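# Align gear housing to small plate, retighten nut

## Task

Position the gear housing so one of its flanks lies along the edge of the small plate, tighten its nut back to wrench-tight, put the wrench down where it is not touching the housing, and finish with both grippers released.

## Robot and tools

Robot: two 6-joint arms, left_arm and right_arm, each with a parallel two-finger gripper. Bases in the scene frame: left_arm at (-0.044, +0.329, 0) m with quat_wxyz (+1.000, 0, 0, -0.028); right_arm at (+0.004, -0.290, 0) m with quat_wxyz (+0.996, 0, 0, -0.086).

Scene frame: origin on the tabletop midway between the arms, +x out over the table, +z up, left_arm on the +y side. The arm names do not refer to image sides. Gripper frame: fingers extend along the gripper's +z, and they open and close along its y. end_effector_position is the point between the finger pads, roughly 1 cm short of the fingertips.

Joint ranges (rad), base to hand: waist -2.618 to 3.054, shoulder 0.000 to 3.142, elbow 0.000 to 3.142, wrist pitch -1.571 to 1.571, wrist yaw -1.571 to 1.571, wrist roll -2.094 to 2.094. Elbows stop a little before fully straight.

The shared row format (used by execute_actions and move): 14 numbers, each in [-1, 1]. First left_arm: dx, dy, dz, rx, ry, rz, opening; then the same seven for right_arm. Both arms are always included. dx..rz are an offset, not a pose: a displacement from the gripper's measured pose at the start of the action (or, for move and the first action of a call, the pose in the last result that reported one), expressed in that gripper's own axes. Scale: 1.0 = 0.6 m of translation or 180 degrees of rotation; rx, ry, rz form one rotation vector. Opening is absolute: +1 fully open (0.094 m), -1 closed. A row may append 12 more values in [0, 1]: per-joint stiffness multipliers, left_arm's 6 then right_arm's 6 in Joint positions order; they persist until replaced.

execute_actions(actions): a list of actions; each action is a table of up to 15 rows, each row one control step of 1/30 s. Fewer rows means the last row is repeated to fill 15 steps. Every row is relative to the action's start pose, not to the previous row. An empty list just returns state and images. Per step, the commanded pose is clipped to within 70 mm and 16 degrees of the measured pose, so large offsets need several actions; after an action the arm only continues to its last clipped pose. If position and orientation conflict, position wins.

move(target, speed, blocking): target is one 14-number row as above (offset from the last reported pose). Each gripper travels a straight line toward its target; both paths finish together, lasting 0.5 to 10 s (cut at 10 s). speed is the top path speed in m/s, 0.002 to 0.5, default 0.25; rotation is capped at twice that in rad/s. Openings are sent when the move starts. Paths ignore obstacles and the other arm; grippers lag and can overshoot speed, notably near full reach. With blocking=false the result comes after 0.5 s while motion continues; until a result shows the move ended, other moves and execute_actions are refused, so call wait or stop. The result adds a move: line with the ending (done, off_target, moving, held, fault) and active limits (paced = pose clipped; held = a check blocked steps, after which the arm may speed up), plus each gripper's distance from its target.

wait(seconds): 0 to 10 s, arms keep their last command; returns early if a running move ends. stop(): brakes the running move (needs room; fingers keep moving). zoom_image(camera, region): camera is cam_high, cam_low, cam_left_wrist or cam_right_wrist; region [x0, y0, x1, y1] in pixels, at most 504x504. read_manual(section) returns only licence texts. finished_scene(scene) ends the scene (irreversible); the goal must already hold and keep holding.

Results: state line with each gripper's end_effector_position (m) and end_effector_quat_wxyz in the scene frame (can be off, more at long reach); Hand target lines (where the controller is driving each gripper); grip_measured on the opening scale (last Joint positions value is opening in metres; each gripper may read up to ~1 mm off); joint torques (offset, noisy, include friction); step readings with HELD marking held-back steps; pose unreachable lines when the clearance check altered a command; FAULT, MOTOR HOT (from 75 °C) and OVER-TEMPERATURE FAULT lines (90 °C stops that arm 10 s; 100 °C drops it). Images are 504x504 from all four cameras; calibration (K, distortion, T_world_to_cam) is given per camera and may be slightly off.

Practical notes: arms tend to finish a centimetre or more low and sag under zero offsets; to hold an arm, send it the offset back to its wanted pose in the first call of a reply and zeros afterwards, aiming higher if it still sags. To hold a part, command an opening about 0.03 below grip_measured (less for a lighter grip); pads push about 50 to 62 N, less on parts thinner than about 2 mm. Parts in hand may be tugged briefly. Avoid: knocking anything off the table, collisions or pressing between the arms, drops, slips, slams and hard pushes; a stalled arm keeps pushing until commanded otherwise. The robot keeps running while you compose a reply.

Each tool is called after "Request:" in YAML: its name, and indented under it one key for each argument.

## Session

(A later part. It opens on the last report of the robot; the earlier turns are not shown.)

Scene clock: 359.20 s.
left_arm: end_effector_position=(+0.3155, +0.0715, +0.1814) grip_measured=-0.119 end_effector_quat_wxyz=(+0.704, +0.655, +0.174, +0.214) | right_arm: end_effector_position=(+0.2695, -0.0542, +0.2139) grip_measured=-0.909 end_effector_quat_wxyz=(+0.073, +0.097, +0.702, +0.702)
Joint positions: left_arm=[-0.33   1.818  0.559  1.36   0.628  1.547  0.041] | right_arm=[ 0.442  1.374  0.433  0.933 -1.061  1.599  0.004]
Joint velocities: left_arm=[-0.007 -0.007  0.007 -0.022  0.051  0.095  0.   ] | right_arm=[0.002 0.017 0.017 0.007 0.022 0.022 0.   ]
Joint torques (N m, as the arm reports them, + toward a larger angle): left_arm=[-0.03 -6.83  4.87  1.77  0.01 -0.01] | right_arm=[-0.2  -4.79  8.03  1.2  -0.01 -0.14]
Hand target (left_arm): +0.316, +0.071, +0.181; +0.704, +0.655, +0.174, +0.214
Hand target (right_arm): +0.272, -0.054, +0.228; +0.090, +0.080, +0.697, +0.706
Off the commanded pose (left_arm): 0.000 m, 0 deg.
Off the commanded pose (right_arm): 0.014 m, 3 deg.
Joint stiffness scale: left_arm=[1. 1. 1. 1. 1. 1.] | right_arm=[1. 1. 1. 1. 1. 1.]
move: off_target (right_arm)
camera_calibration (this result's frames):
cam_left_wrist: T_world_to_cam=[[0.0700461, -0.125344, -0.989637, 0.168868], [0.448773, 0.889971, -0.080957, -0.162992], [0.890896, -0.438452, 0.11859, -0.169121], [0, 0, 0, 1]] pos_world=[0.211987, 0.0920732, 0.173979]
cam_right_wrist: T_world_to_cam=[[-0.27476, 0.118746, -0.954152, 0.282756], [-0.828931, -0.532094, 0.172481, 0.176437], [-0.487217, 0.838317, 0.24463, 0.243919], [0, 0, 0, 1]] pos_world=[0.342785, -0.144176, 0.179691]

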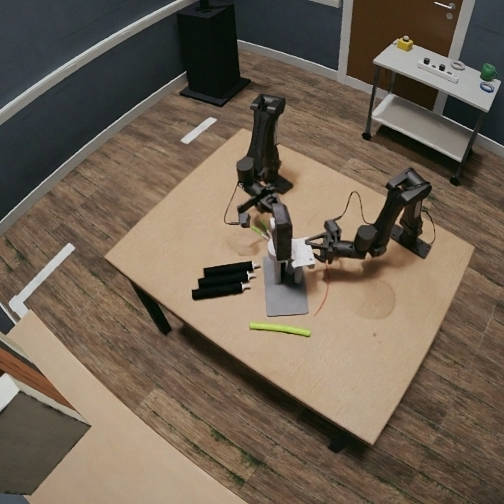

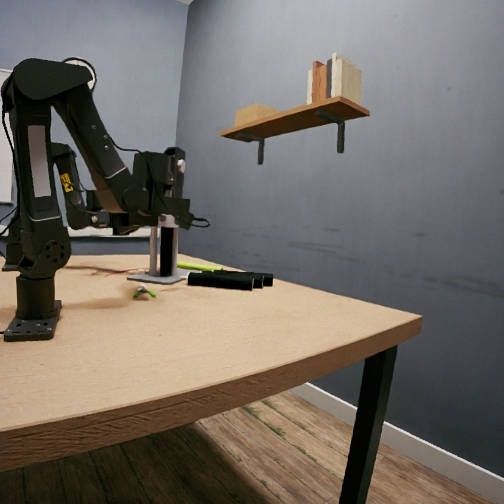

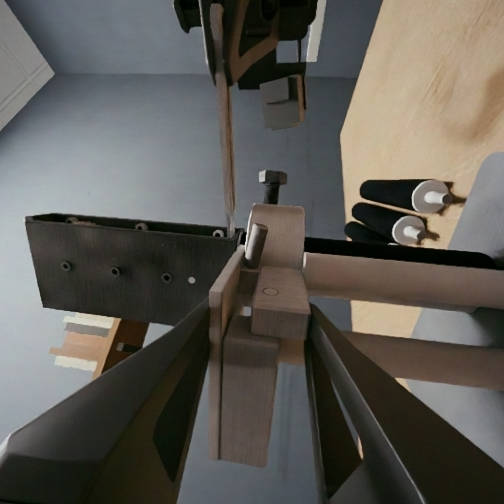

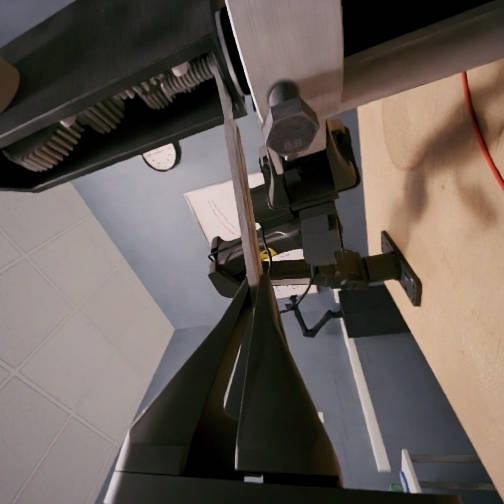

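Request:
move:
  target: [0,0.005,0,0,0,0,0.8,0,0.01,0,0,0,0,-1]

Request:
move:
  target: [-0.02,0.02,-0.13,0.02,0,-0.02,0.8,0,0,0,0,0,0,-1]
  speed: 0.1

Request:
move:
  target: [0,0.17,0,0.201,0.254,-0.497,-1,0,0,0,0,0,0,-1]

Request:
zoom_image:
  camera: "cam_left_wrist"
  region: [130,60,370,270]

Scene clock: 360.10 s.
left_arm: end_effector_position=(+0.3157, +0.0714, +0.1793) grip_measured=+0.798 end_effector_quat_wxyz=(+0.701, +0.657, +0.177, +0.212) | right_arm: end_effector_position=(+0.2695, -0.0542, +0.2137) grip_measured=-0.909 end_effector_quat_wxyz=(+0.072, +0.097, +0.702, +0.702)
Joint positions: left_arm=[-0.33   1.818  0.559  1.35   0.628  1.547  0.084] | right_arm=[ 0.442  1.374  0.434  0.932 -1.061  1.599  0.004]
Joint velocities: left_arm=[-0.022 -0.027 -0.002 -0.051  0.022  0.022 -0.   ] | right_arm=[ 0.002  0.002  0.012  0.066 -0.066 -0.022 -0.001]
Joint torques (N m, as the arm reports them, + toward a larger angle): left_arm=[ 0.   -7.85  5.02  1.73  0.01  0.  ] | right_arm=[ 0.05 -4.8   6.97  1.05 -0.03  0.03]
Hand target (left_arm): +0.315, +0.072, +0.184; +0.704, +0.655, +0.174, +0.214
Hand target (right_arm): +0.270, -0.054, +0.220; +0.072, +0.097, +0.701, +0.703
Off the commanded pose (left_arm): 0.005 m, 1 deg.
Off the commanded pose (right_arm): 0.006 m, 0 deg.
Joint stiffness scale: left_arm=[1. 1. 1. 1. 1. 1.] | right_arm=[1. 1. 1. 1. 1. 1.]
move: done
camera_calibration (this result's frames):
cam_left_wrist: T_world_to_cam=[[0.0615918, -0.121254, -0.990709, 0.169318], [0.448028, 0.890332, -0.081115, -0.162942], [0.891896, -0.438869, 0.109162, -0.167665], [0, 0, 0, 1]] pos_world=[0.212114, 0.0920197, 0.17283]
cam_right_wrist: T_world_to_cam=[[-0.276562, 0.118341, -0.953682, 0.282955], [-0.828409, -0.532354, 0.174174, 0.175959], [-0.487085, 0.838209, 0.245264, 0.243751], [0, 0, 0, 1]] pos_world=[0.342748, -0.144127, 0.179418]

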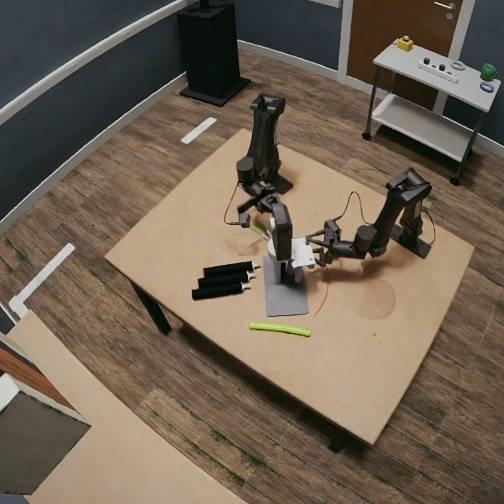

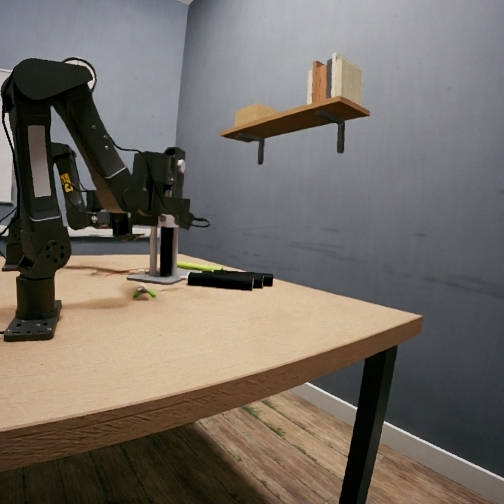

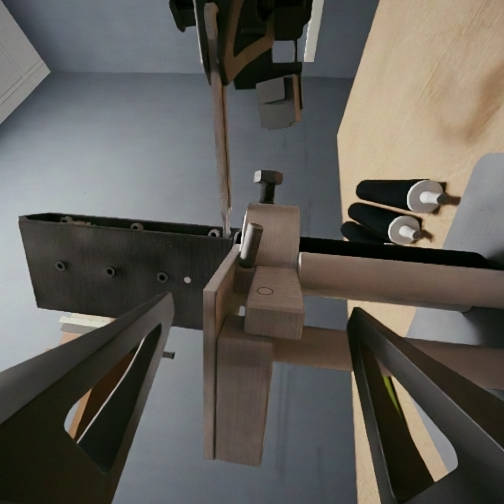

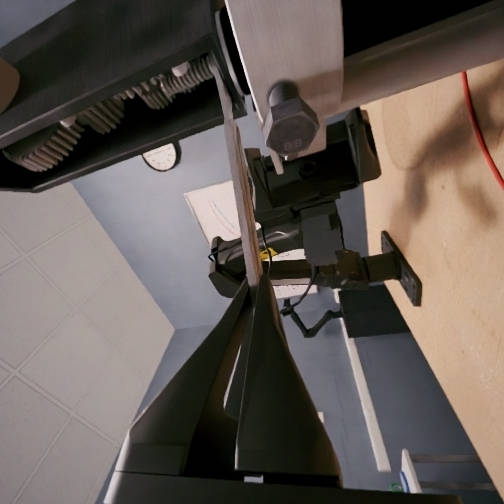

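Scene clock: 361.50 s.
left_arm: end_effector_position=(+0.2673, +0.1295, +0.1837) grip_measured=+0.798 end_effector_quat_wxyz=(+0.686, +0.674, +0.201, +0.186) | right_arm: end_effector_position=(+0.2695, -0.0542, +0.2138) grip_measured=-0.909 end_effector_quat_wxyz=(+0.072, +0.097, +0.702, +0.702)
Joint positions: left_arm=[-0.168  1.496  0.335  1.175  0.793  1.537  0.084] | right_arm=[ 0.442  1.374  0.434  0.932 -1.061  1.599  0.004]
Joint velocities: left_arm=[-0.007  0.017 -0.007 -0.007 -0.066  0.007  0.001] | right_arm=[-0.012  0.002  0.002  0.007 -0.037 -0.066 -0.001]
Joint torques (N m, as the arm reports them, + toward a larger angle): left_arm=[ 0.68 -6.08  4.14  1.66  0.09 -0.08] | right_arm=[ 0.06 -3.54  5.76  1.29 -0.03  0.  ]
Hand target (left_arm): +0.264, +0.132, +0.185; +0.687, +0.673, +0.203, +0.184
Hand target (right_arm): +0.270, -0.054, +0.214; +0.072, +0.097, +0.702, +0.702
Off the commanded pose (left_arm): 0.004 m, 0 deg.
Off the commanded pose (right_arm): 0.000 m, 0 deg.
Joint stiffness scale: left_arm=[1. 1. 1. 1. 1. 1.] | right_arm=[1. 1. 1. 1. 1. 1.]
move: done
camera_calibration (this result's frames):
cam_left_wrist: T_world_to_cam=[[-0.0179736, -0.0958743, -0.995231, 0.202554], [0.443729, 0.891231, -0.0938692, -0.189221], [0.895981, -0.4433, 0.0265236, -0.0848871], [0, 0, 0, 1]] pos_world=[0.163661, 0.150429, 0.186078]
cam_right_wrist: T_world_to_cam=[[-0.276211, 0.118438, -0.953771, 0.282942], [-0.828473, -0.532372, 0.173816, 0.176042], [-0.487175, 0.838184, 0.24517, 0.243779], [0, 0, 0, 1]] pos_world=[0.342761, -0.144123, 0.179496]

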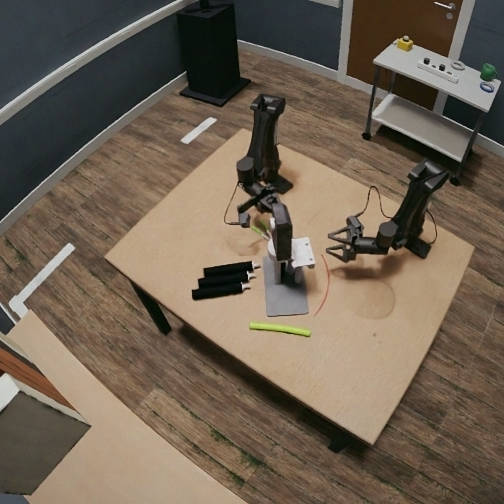

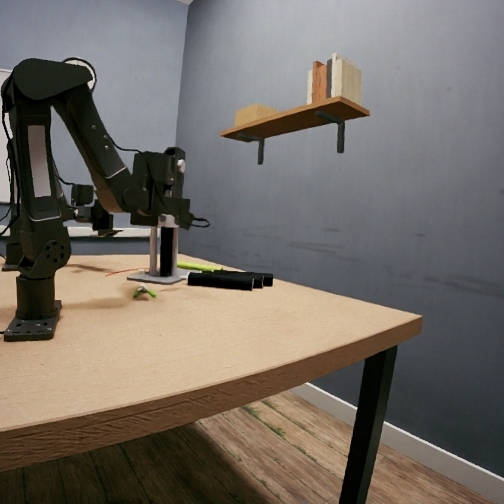

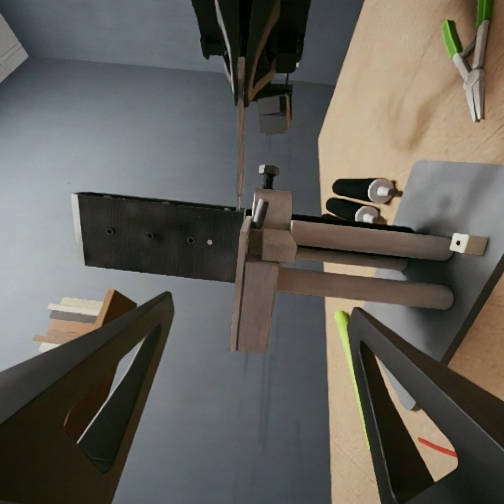

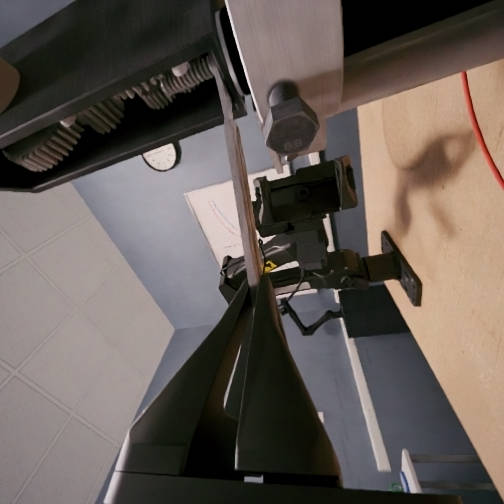

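Scene clock: 365.87 s.
left_arm: end_effector_position=(+0.2616, +0.1347, +0.2745) grip_measured=-0.987 end_effector_quat_wxyz=(+0.268, +0.394, +0.863, -0.168) | right_arm: end_effector_position=(+0.2695, -0.0542, +0.2138) grip_measured=-0.909 end_effector_quat_wxyz=(+0.072, +0.097, +0.702, +0.702)
Joint positions: left_arm=[-0.351  1.487  1.633 -1.158  0.337  0.353  0.001] | right_arm=[ 0.442  1.374  0.434  0.932 -1.061  1.599  0.004]
Joint velocities: left_arm=[ 0.007 -0.007  0.007 -0.11  -0.022 -0.007  0.   ] | right_arm=[ 0.007 -0.007 -0.007 -0.081 -0.081 -0.022  0.   ]
Joint torques (N m, as the arm reports them, + toward a larger angle): left_arm=[ 0.74 -5.22 10.04  1.29  0.34 -0.09] | right_arm=[ 0.11 -3.49  5.87  1.31 -0.01  0.  ]
Hand target (left_arm): +0.265, +0.134, +0.287; +0.281, +0.391, +0.859, -0.175
Hand target (right_arm): +0.270, -0.054, +0.214; +0.072, +0.097, +0.702, +0.702
Off the commanded pose (left_arm): 0.014 m, 2 deg.
Off the commanded pose (right_arm): 0.000 m, 0 deg.
Joint stiffness scale: left_arm=[1. 1. 1. 1. 1. 1.] | right_arm=[1. 1. 1. 1. 1. 1.]
move: off_target (left_arm)
camera_calibration (this result's frames):
cam_left_wrist: T_world_to_cam=[[-0.724862, -0.68673, 0.05457, 0.269657], [-0.688725, 0.720649, -0.0795171, 0.132417], [0.0152809, -0.0952227, -0.995339, 0.384173], [0, 0, 0, 1]] pos_world=[0.280793, 0.126337, 0.378196]
cam_right_wrist: T_world_to_cam=[[-0.276211, 0.118438, -0.953771, 0.282942], [-0.828473, -0.532372, 0.173816, 0.176042], [-0.487175, 0.838184, 0.24517, 0.243779], [0, 0, 0, 1]] pos_world=[0.342761, -0.144123, 0.179496]

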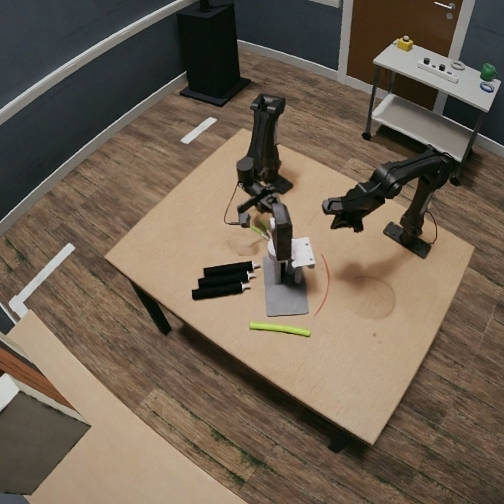

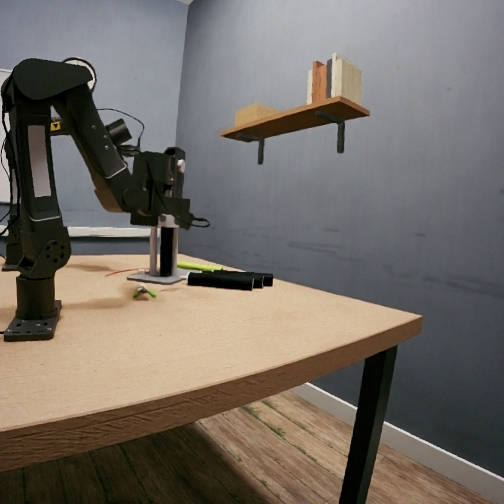

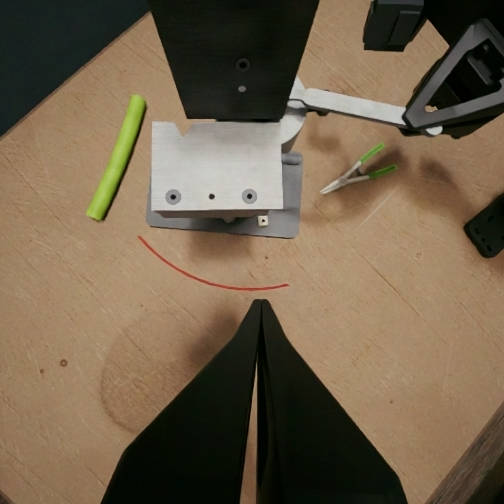

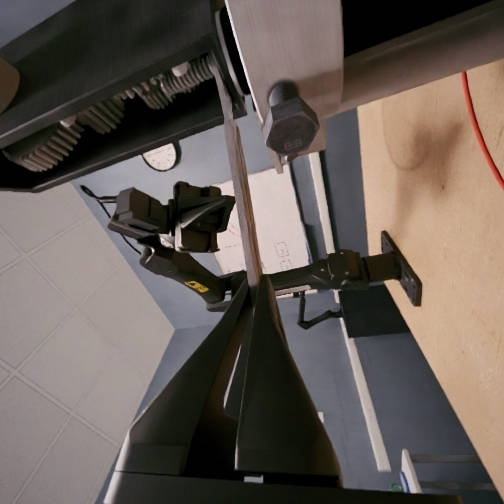

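Region (130, 60, 370, 270) of cam_left_wrist's 504x504 image, scaled by 2.100, with more detail than that image has; it fills the top 441 rows of this view, and the rest is white.

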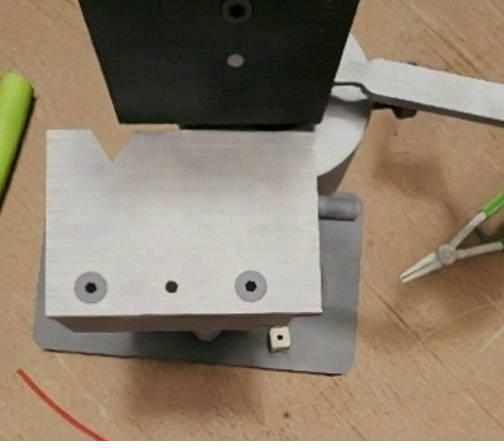

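Request:
move:
  target: [-0.163,-0.158,0.073,-0.07,0.03,-0.05,-1,-0.012,0.0,0.015,0,0,-0.02,-1]
  speed: 0.12

Request:
zoom_image:
  camera: "cam_left_wrist"
  region: [90,110,250,250]

Scene clock: 368.00 s.
left_arm: end_effector_position=(+0.2553, -0.0024, +0.2955) grip_measured=-0.987 end_effector_quat_wxyz=(+0.240, +0.307, +0.918, -0.072) | right_arm: end_effector_position=(+0.2710, -0.0525, +0.2095) grip_measured=-0.909 end_effector_quat_wxyz=(+0.088, +0.079, +0.705, +0.700)
Joint positions: left_arm=[-0.836  2.009  2.435 -1.507 -0.133 -0.214  0.001] | right_arm=[ 0.446  1.4    0.434  0.954 -1.061  1.547  0.004]
Joint velocities: left_arm=[-0.007 -0.007  0.007 -0.007 -0.022  0.007 -0.   ] | right_arm=[-0.012  0.017 -0.012 -0.007  0.037 -0.007  0.   ]
Joint torques (N m, as the arm reports them, + toward a larger angle): left_arm=[-0.04 -8.86  8.83  1.19 -0.17 -0.08] | right_arm=[ 1.57 -2.19  8.58  1.24  0.18 -0.09]
Hand target (left_arm): +0.257, -0.003, +0.305; +0.254, +0.301, +0.916, -0.076
Hand target (right_arm): +0.278, -0.047, +0.214; +0.094, +0.075, +0.704, +0.700
Off the commanded pose (left_arm): 0.010 m, 2 deg.
Off the commanded pose (right_arm): 0.010 m, 1 deg.
Joint stiffness scale: left_arm=[1. 1. 1. 1. 1. 1.] | right_arm=[1. 1. 1. 1. 1. 1.]
move: done
camera_calibration (this result's frames):
cam_left_wrist: T_world_to_cam=[[-0.542147, -0.838841, -0.049213, 0.153395], [-0.840188, 0.540275, 0.0467534, 0.229511], [-0.0126301, 0.0666954, -0.997693, 0.400352], [0, 0, 0, 1]] pos_world=[0.281052, -0.0220262, 0.396247]
cam_right_wrist: T_world_to_cam=[[-0.231357, 0.104687, -0.96722, 0.269004], [-0.833944, -0.533332, 0.141753, 0.187079], [-0.50101, 0.839403, 0.210693, 0.255221], [0, 0, 0, 1]] pos_world=[0.346117, -0.142619, 0.179894]

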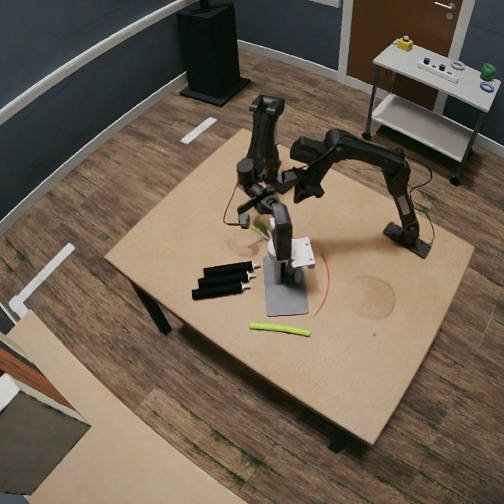

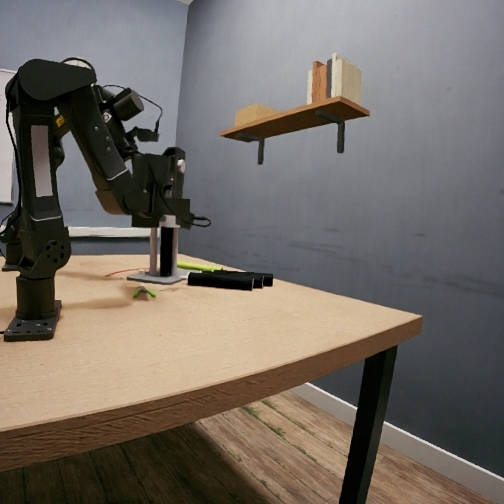

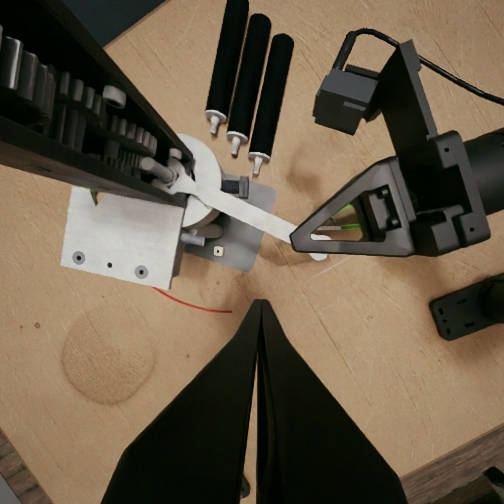

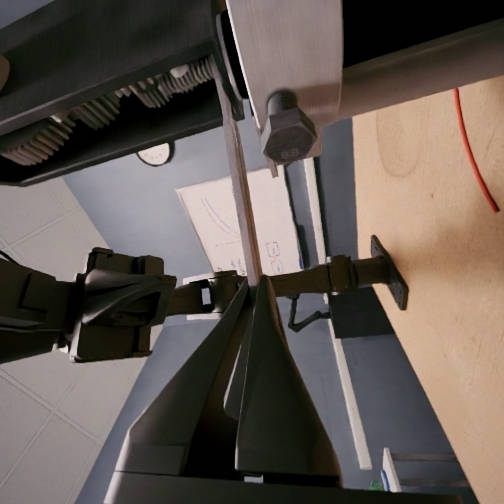

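Region (90, 110, 250, 250) of cam_left_wrist's 504x504 image, scaled by 3.150, with more detail than that image has; it fills the top 441 rows of this view, and the rest is white.

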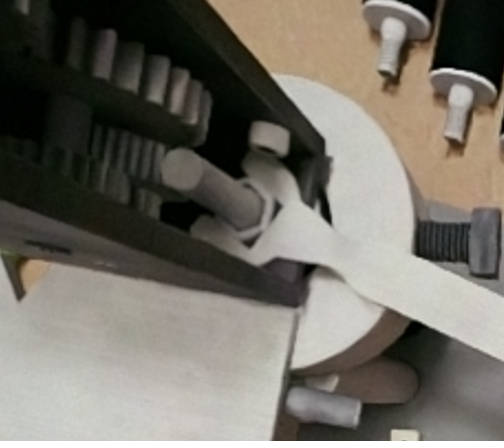

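Room above. Lift.

Request:
move:
  target: [-0.008,0,-0.014,0,0,0,-1,-0.004,0.035,0.004,-0.015,0,-0.02,-1]
  speed: 0.01

Request:
zoom_image:
  camera: "cam_left_wrist"
  region: [90,110,250,250]

Scene clock: 372.20 s.
left_arm: end_effector_position=(+0.2543, -0.0013, +0.2949) grip_measured=-0.987 end_effector_quat_wxyz=(+0.227, +0.309, +0.921, -0.064) | right_arm: end_effector_position=(+0.2709, -0.0525, +0.2118) grip_measured=-0.909 end_effector_quat_wxyz=(+0.081, +0.085, +0.702, +0.703)
Joint positions: left_arm=[-0.836  2.062  2.534 -1.583 -0.133 -0.214  0.001] | right_arm=[ 0.446  1.4    0.434  0.969 -1.061  1.578  0.004]
Joint velocities: left_arm=[ 0.012  0.017 -0.022  0.066 -0.066 -0.007 -0.001] | right_arm=[-0.002  0.002  0.012  0.022  0.007  0.007 -0.   ]
Joint torques (N m, as the arm reports them, + toward a larger angle): left_arm=[ 0.01 -9.28  8.61  1.11 -0.06 -0.02] | right_arm=[ 0.52 -4.28  7.71  1.7   0.03 -0.11]
Hand target (left_arm): +0.255, -0.002, +0.305; +0.240, +0.307, +0.918, -0.072
Hand target (right_arm): +0.273, -0.051, +0.231; +0.111, +0.055, +0.690, +0.713
Off the commanded pose (left_arm): 0.010 m, 2 deg.
Off the commanded pose (right_arm): 0.019 m, 5 deg.
Joint stiffness scale: left_arm=[1. 1. 1. 1. 1. 1.] | right_arm=[1. 1. 1. 1. 1. 1.]
joint sent to its limit (left arm) — the command would take joint 4 (wrist pitch) past its lower limit, so that joint was sent only as far as its limit.
move: off_target (right_arm)
camera_calibration (this result's frames):
cam_left_wrist: T_world_to_cam=[[-0.543168, -0.837577, -0.0585882, 0.156852], [-0.839033, 0.538844, 0.0753044, 0.219418], [-0.0315034, 0.0900604, -0.995438, 0.403774], [0, 0, 0, 1]] pos_world=[0.282016, -0.0232205, 0.394598]
cam_right_wrist: T_world_to_cam=[[-0.246961, 0.115456, -0.962123, 0.274951], [-0.831232, -0.535559, 0.149095, 0.184259], [-0.49806, 0.836568, 0.228233, 0.249975], [0, 0, 0, 1]] pos_world=[0.345566, -0.142184, 0.180012]

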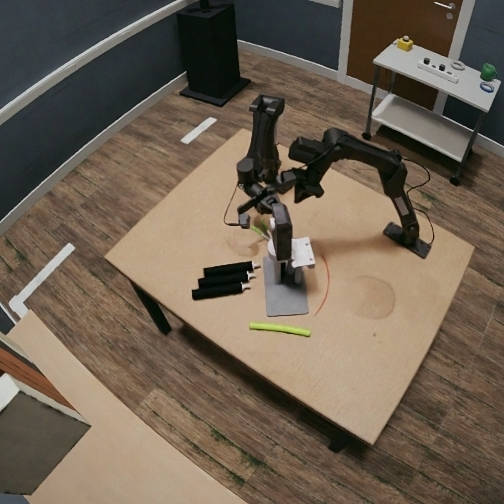

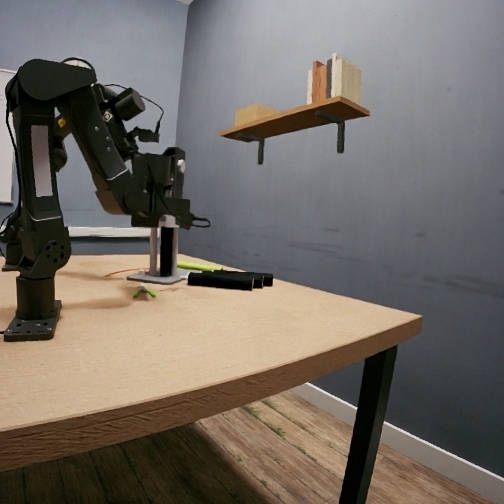

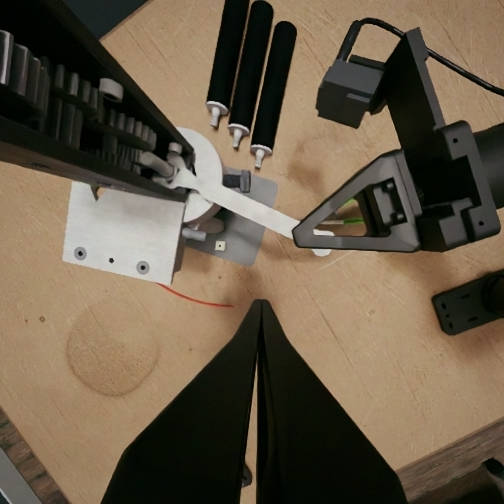

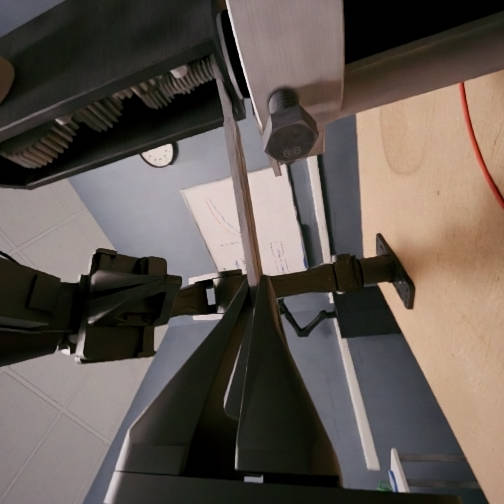

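Region (90, 110, 250, 250) of cam_left_wrist's 504x504 image, scaled by 3.150, with more detail than that image has; it fills the top 441 rows of this view, and the rest is white.

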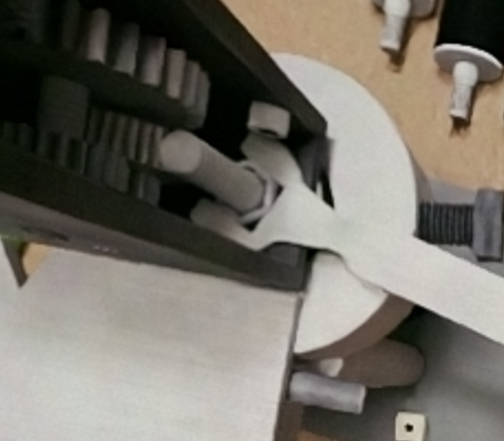

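Request:
move:
  target: [0,0,0,0,0,0,-1,0.006,0.03,0.006,0,0,-0.07,-1]
  speed: 0.03

Request:
zoom_image:
  camera: "cam_left_wrist"
  region: [90,110,250,250]

Scene clock: 376.27 s.
left_arm: end_effector_position=(+0.2543, -0.0013, +0.2949) grip_measured=-0.987 end_effector_quat_wxyz=(+0.227, +0.309, +0.921, -0.064) | right_arm: end_effector_position=(+0.2700, -0.0519, +0.2109) grip_measured=-0.909 end_effector_quat_wxyz=(+0.136, +0.039, +0.716, +0.684)
Joint positions: left_arm=[-0.836  2.062  2.534 -1.583 -0.133 -0.214  0.001] | right_arm=[ 0.456  1.354  0.443  0.858 -1.035  1.384  0.004]
Joint velocities: left_arm=[-0.017  0.017 -0.002  0.066  0.037 -0.037 -0.   ] | right_arm=[-0.037 -0.007  0.022  0.007 -0.007 -0.022 -0.001]
Joint torques (N m, as the arm reports them, + toward a larger angle): left_arm=[ 0.01 -9.24  5.48  1.2  -0.06  0.02] | right_arm=[ 1.13 -5.23  8.2   1.34 -0.1  -0.26]
Hand target (left_arm): +0.254, -0.001, +0.295; +0.227, +0.309, +0.921, -0.064
Hand target (right_arm): +0.268, -0.048, +0.229; +0.158, +0.008, +0.706, +0.690
Off the commanded pose (left_arm): 0.000 m, 0 deg.
Off the commanded pose (right_arm): 0.019 m, 5 deg.
Joint stiffness scale: left_arm=[1. 1. 1. 1. 1. 1.] | right_arm=[1. 1. 1. 1. 1. 1.]
move: off_target (right_arm)
camera_calibration (this result's frames):
cam_left_wrist: T_world_to_cam=[[-0.543168, -0.837577, -0.0585882, 0.156852], [-0.839033, 0.538844, 0.0753044, 0.219418], [-0.0315034, 0.0900604, -0.995438, 0.403774], [0, 0, 0, 1]] pos_world=[0.282016, -0.0232205, 0.394598]
cam_right_wrist: T_world_to_cam=[[-0.114244, 0.0563921, -0.991851, 0.241169], [-0.853217, -0.516987, 0.0688822, 0.207762], [-0.50889, 0.854134, 0.107177, 0.278568], [0, 0, 0, 1]] pos_world=[0.346579, -0.144124, 0.195036]

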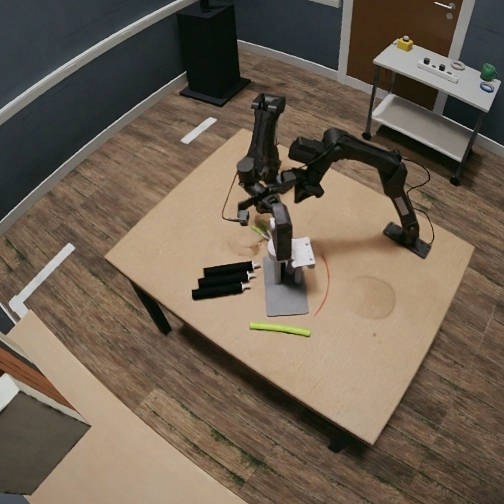

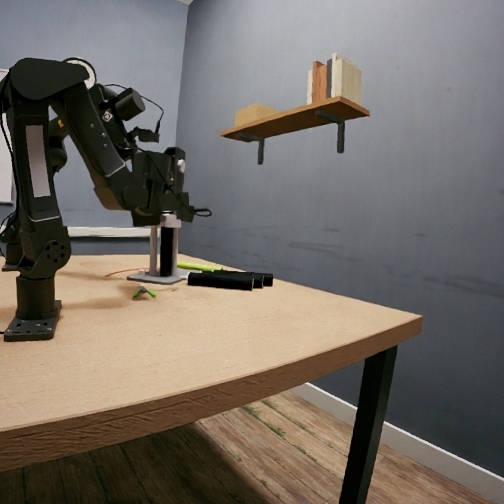

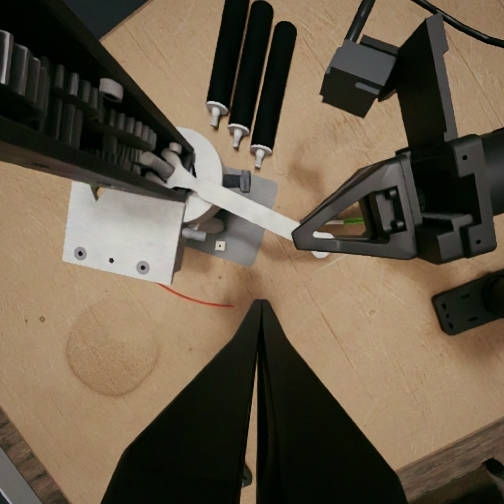

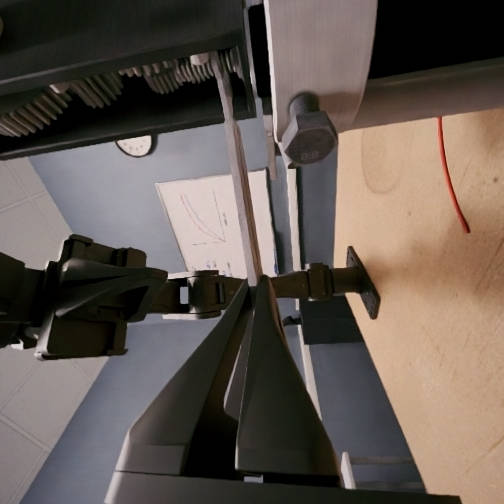

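Region (90, 110, 250, 250) of cam_left_wrist's 504x504 image, scaled by 3.150, with more detail than that image has; it fills the top 441 rows of this view, and the rest is white.

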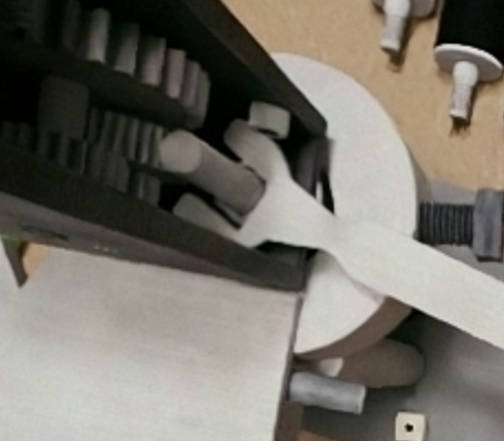

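Request:
move:
  target: [0,0,0,0,0,0,-1,0.0,0.03,-0.04,-0.03,0.03,0.01,-1]
  speed: 0.012

Request:
zoom_image:
  camera: "cam_left_wrist"
  region: [90,110,250,250]

Scene clock: 382.60 s.
left_arm: end_effector_position=(+0.2543, -0.0013, +0.2949) grip_measured=-0.987 end_effector_quat_wxyz=(+0.227, +0.309, +0.921, -0.064) | right_arm: end_effector_position=(+0.2638, -0.0724, +0.2307) grip_measured=-0.909 end_effector_quat_wxyz=(+0.089, +0.022, +0.689, +0.719)
Joint positions: left_arm=[-0.836  2.062  2.534 -1.583 -0.133 -0.214  0.001] | right_arm=[ 0.346  1.41   0.443  1.116 -1.238  1.62   0.004]
Joint velocities: left_arm=[-0.007 -0.017 -0.012 -0.022 -0.051 -0.007  0.   ] | right_arm=[ 0.002  0.032 -0.002  0.037 -0.022  0.081  0.001]
Joint torques (N m, as the arm reports them, + toward a larger angle): left_arm=[-0.01 -9.31  5.65  1.16 -0.06  0.04] | right_arm=[-0.52 -3.08  4.92  1.35 -0.04 -0.06]
Hand target (left_arm): +0.254, -0.001, +0.295; +0.227, +0.309, +0.921, -0.064
Hand target (right_arm): +0.262, -0.073, +0.230; +0.092, +0.012, +0.688, +0.719
Off the commanded pose (left_arm): 0.000 m, 0 deg.
Off the commanded pose (right_arm): 0.003 m, 1 deg.
Joint stiffness scale: left_arm=[1. 1. 1. 1. 1. 1.] | right_arm=[1. 1. 1. 1. 1. 1.]
move: done
camera_calibration (this result's frames):
cam_left_wrist: T_world_to_cam=[[-0.543168, -0.837577, -0.0585882, 0.156852], [-0.839033, 0.538844, 0.0753044, 0.219418], [-0.0315034, 0.0900604, -0.995438, 0.403774], [0, 0, 0, 1]] pos_world=[0.282016, -0.0232205, 0.394598]
cam_right_wrist: T_world_to_cam=[[-0.155889, 0.12645, -0.979647, 0.274454], [-0.797066, -0.60189, 0.0491449, 0.174129], [-0.583425, 0.788505, 0.194617, 0.285587], [0, 0, 0, 1]] pos_world=[0.348195, -0.155084, 0.204731]

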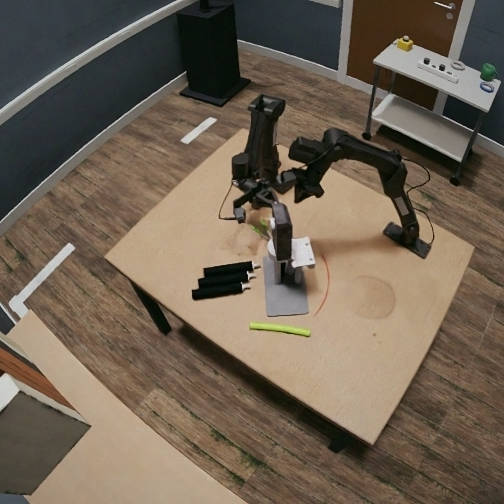

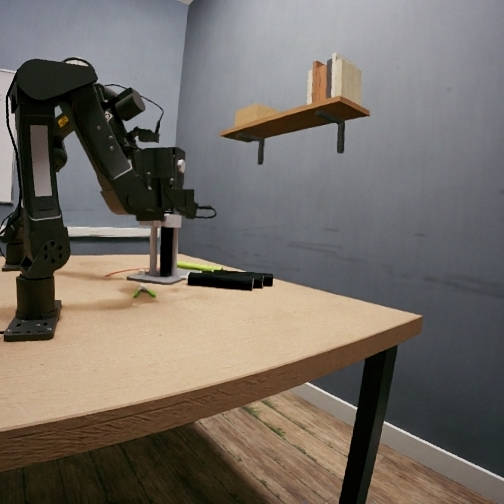

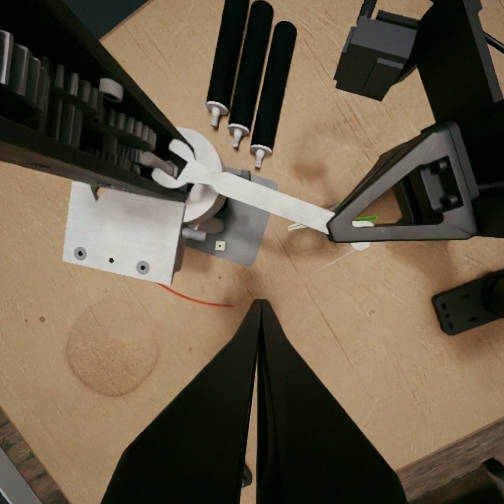

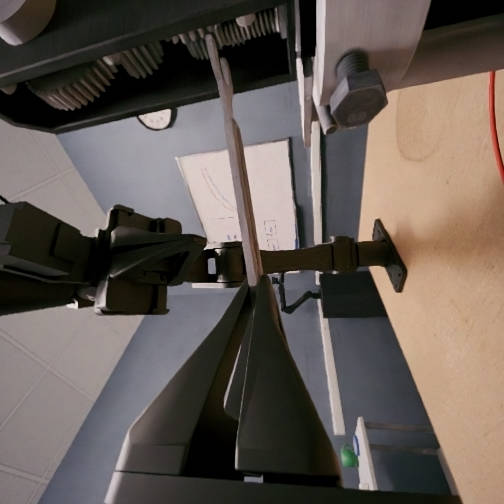

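Region (90, 110, 250, 250) of cam_left_wrist's 504x504 image, scaled by 3.150, with more detail than that image has; it fills the top 441 rows of this view, and the rest is white.

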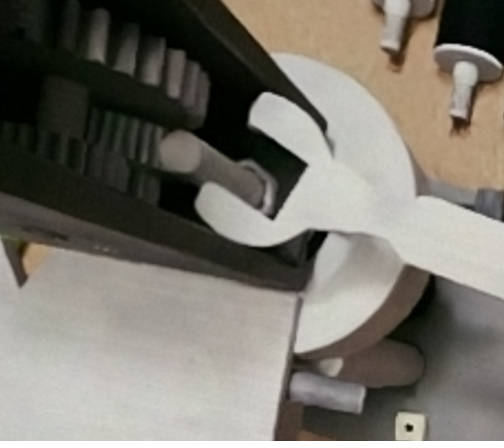

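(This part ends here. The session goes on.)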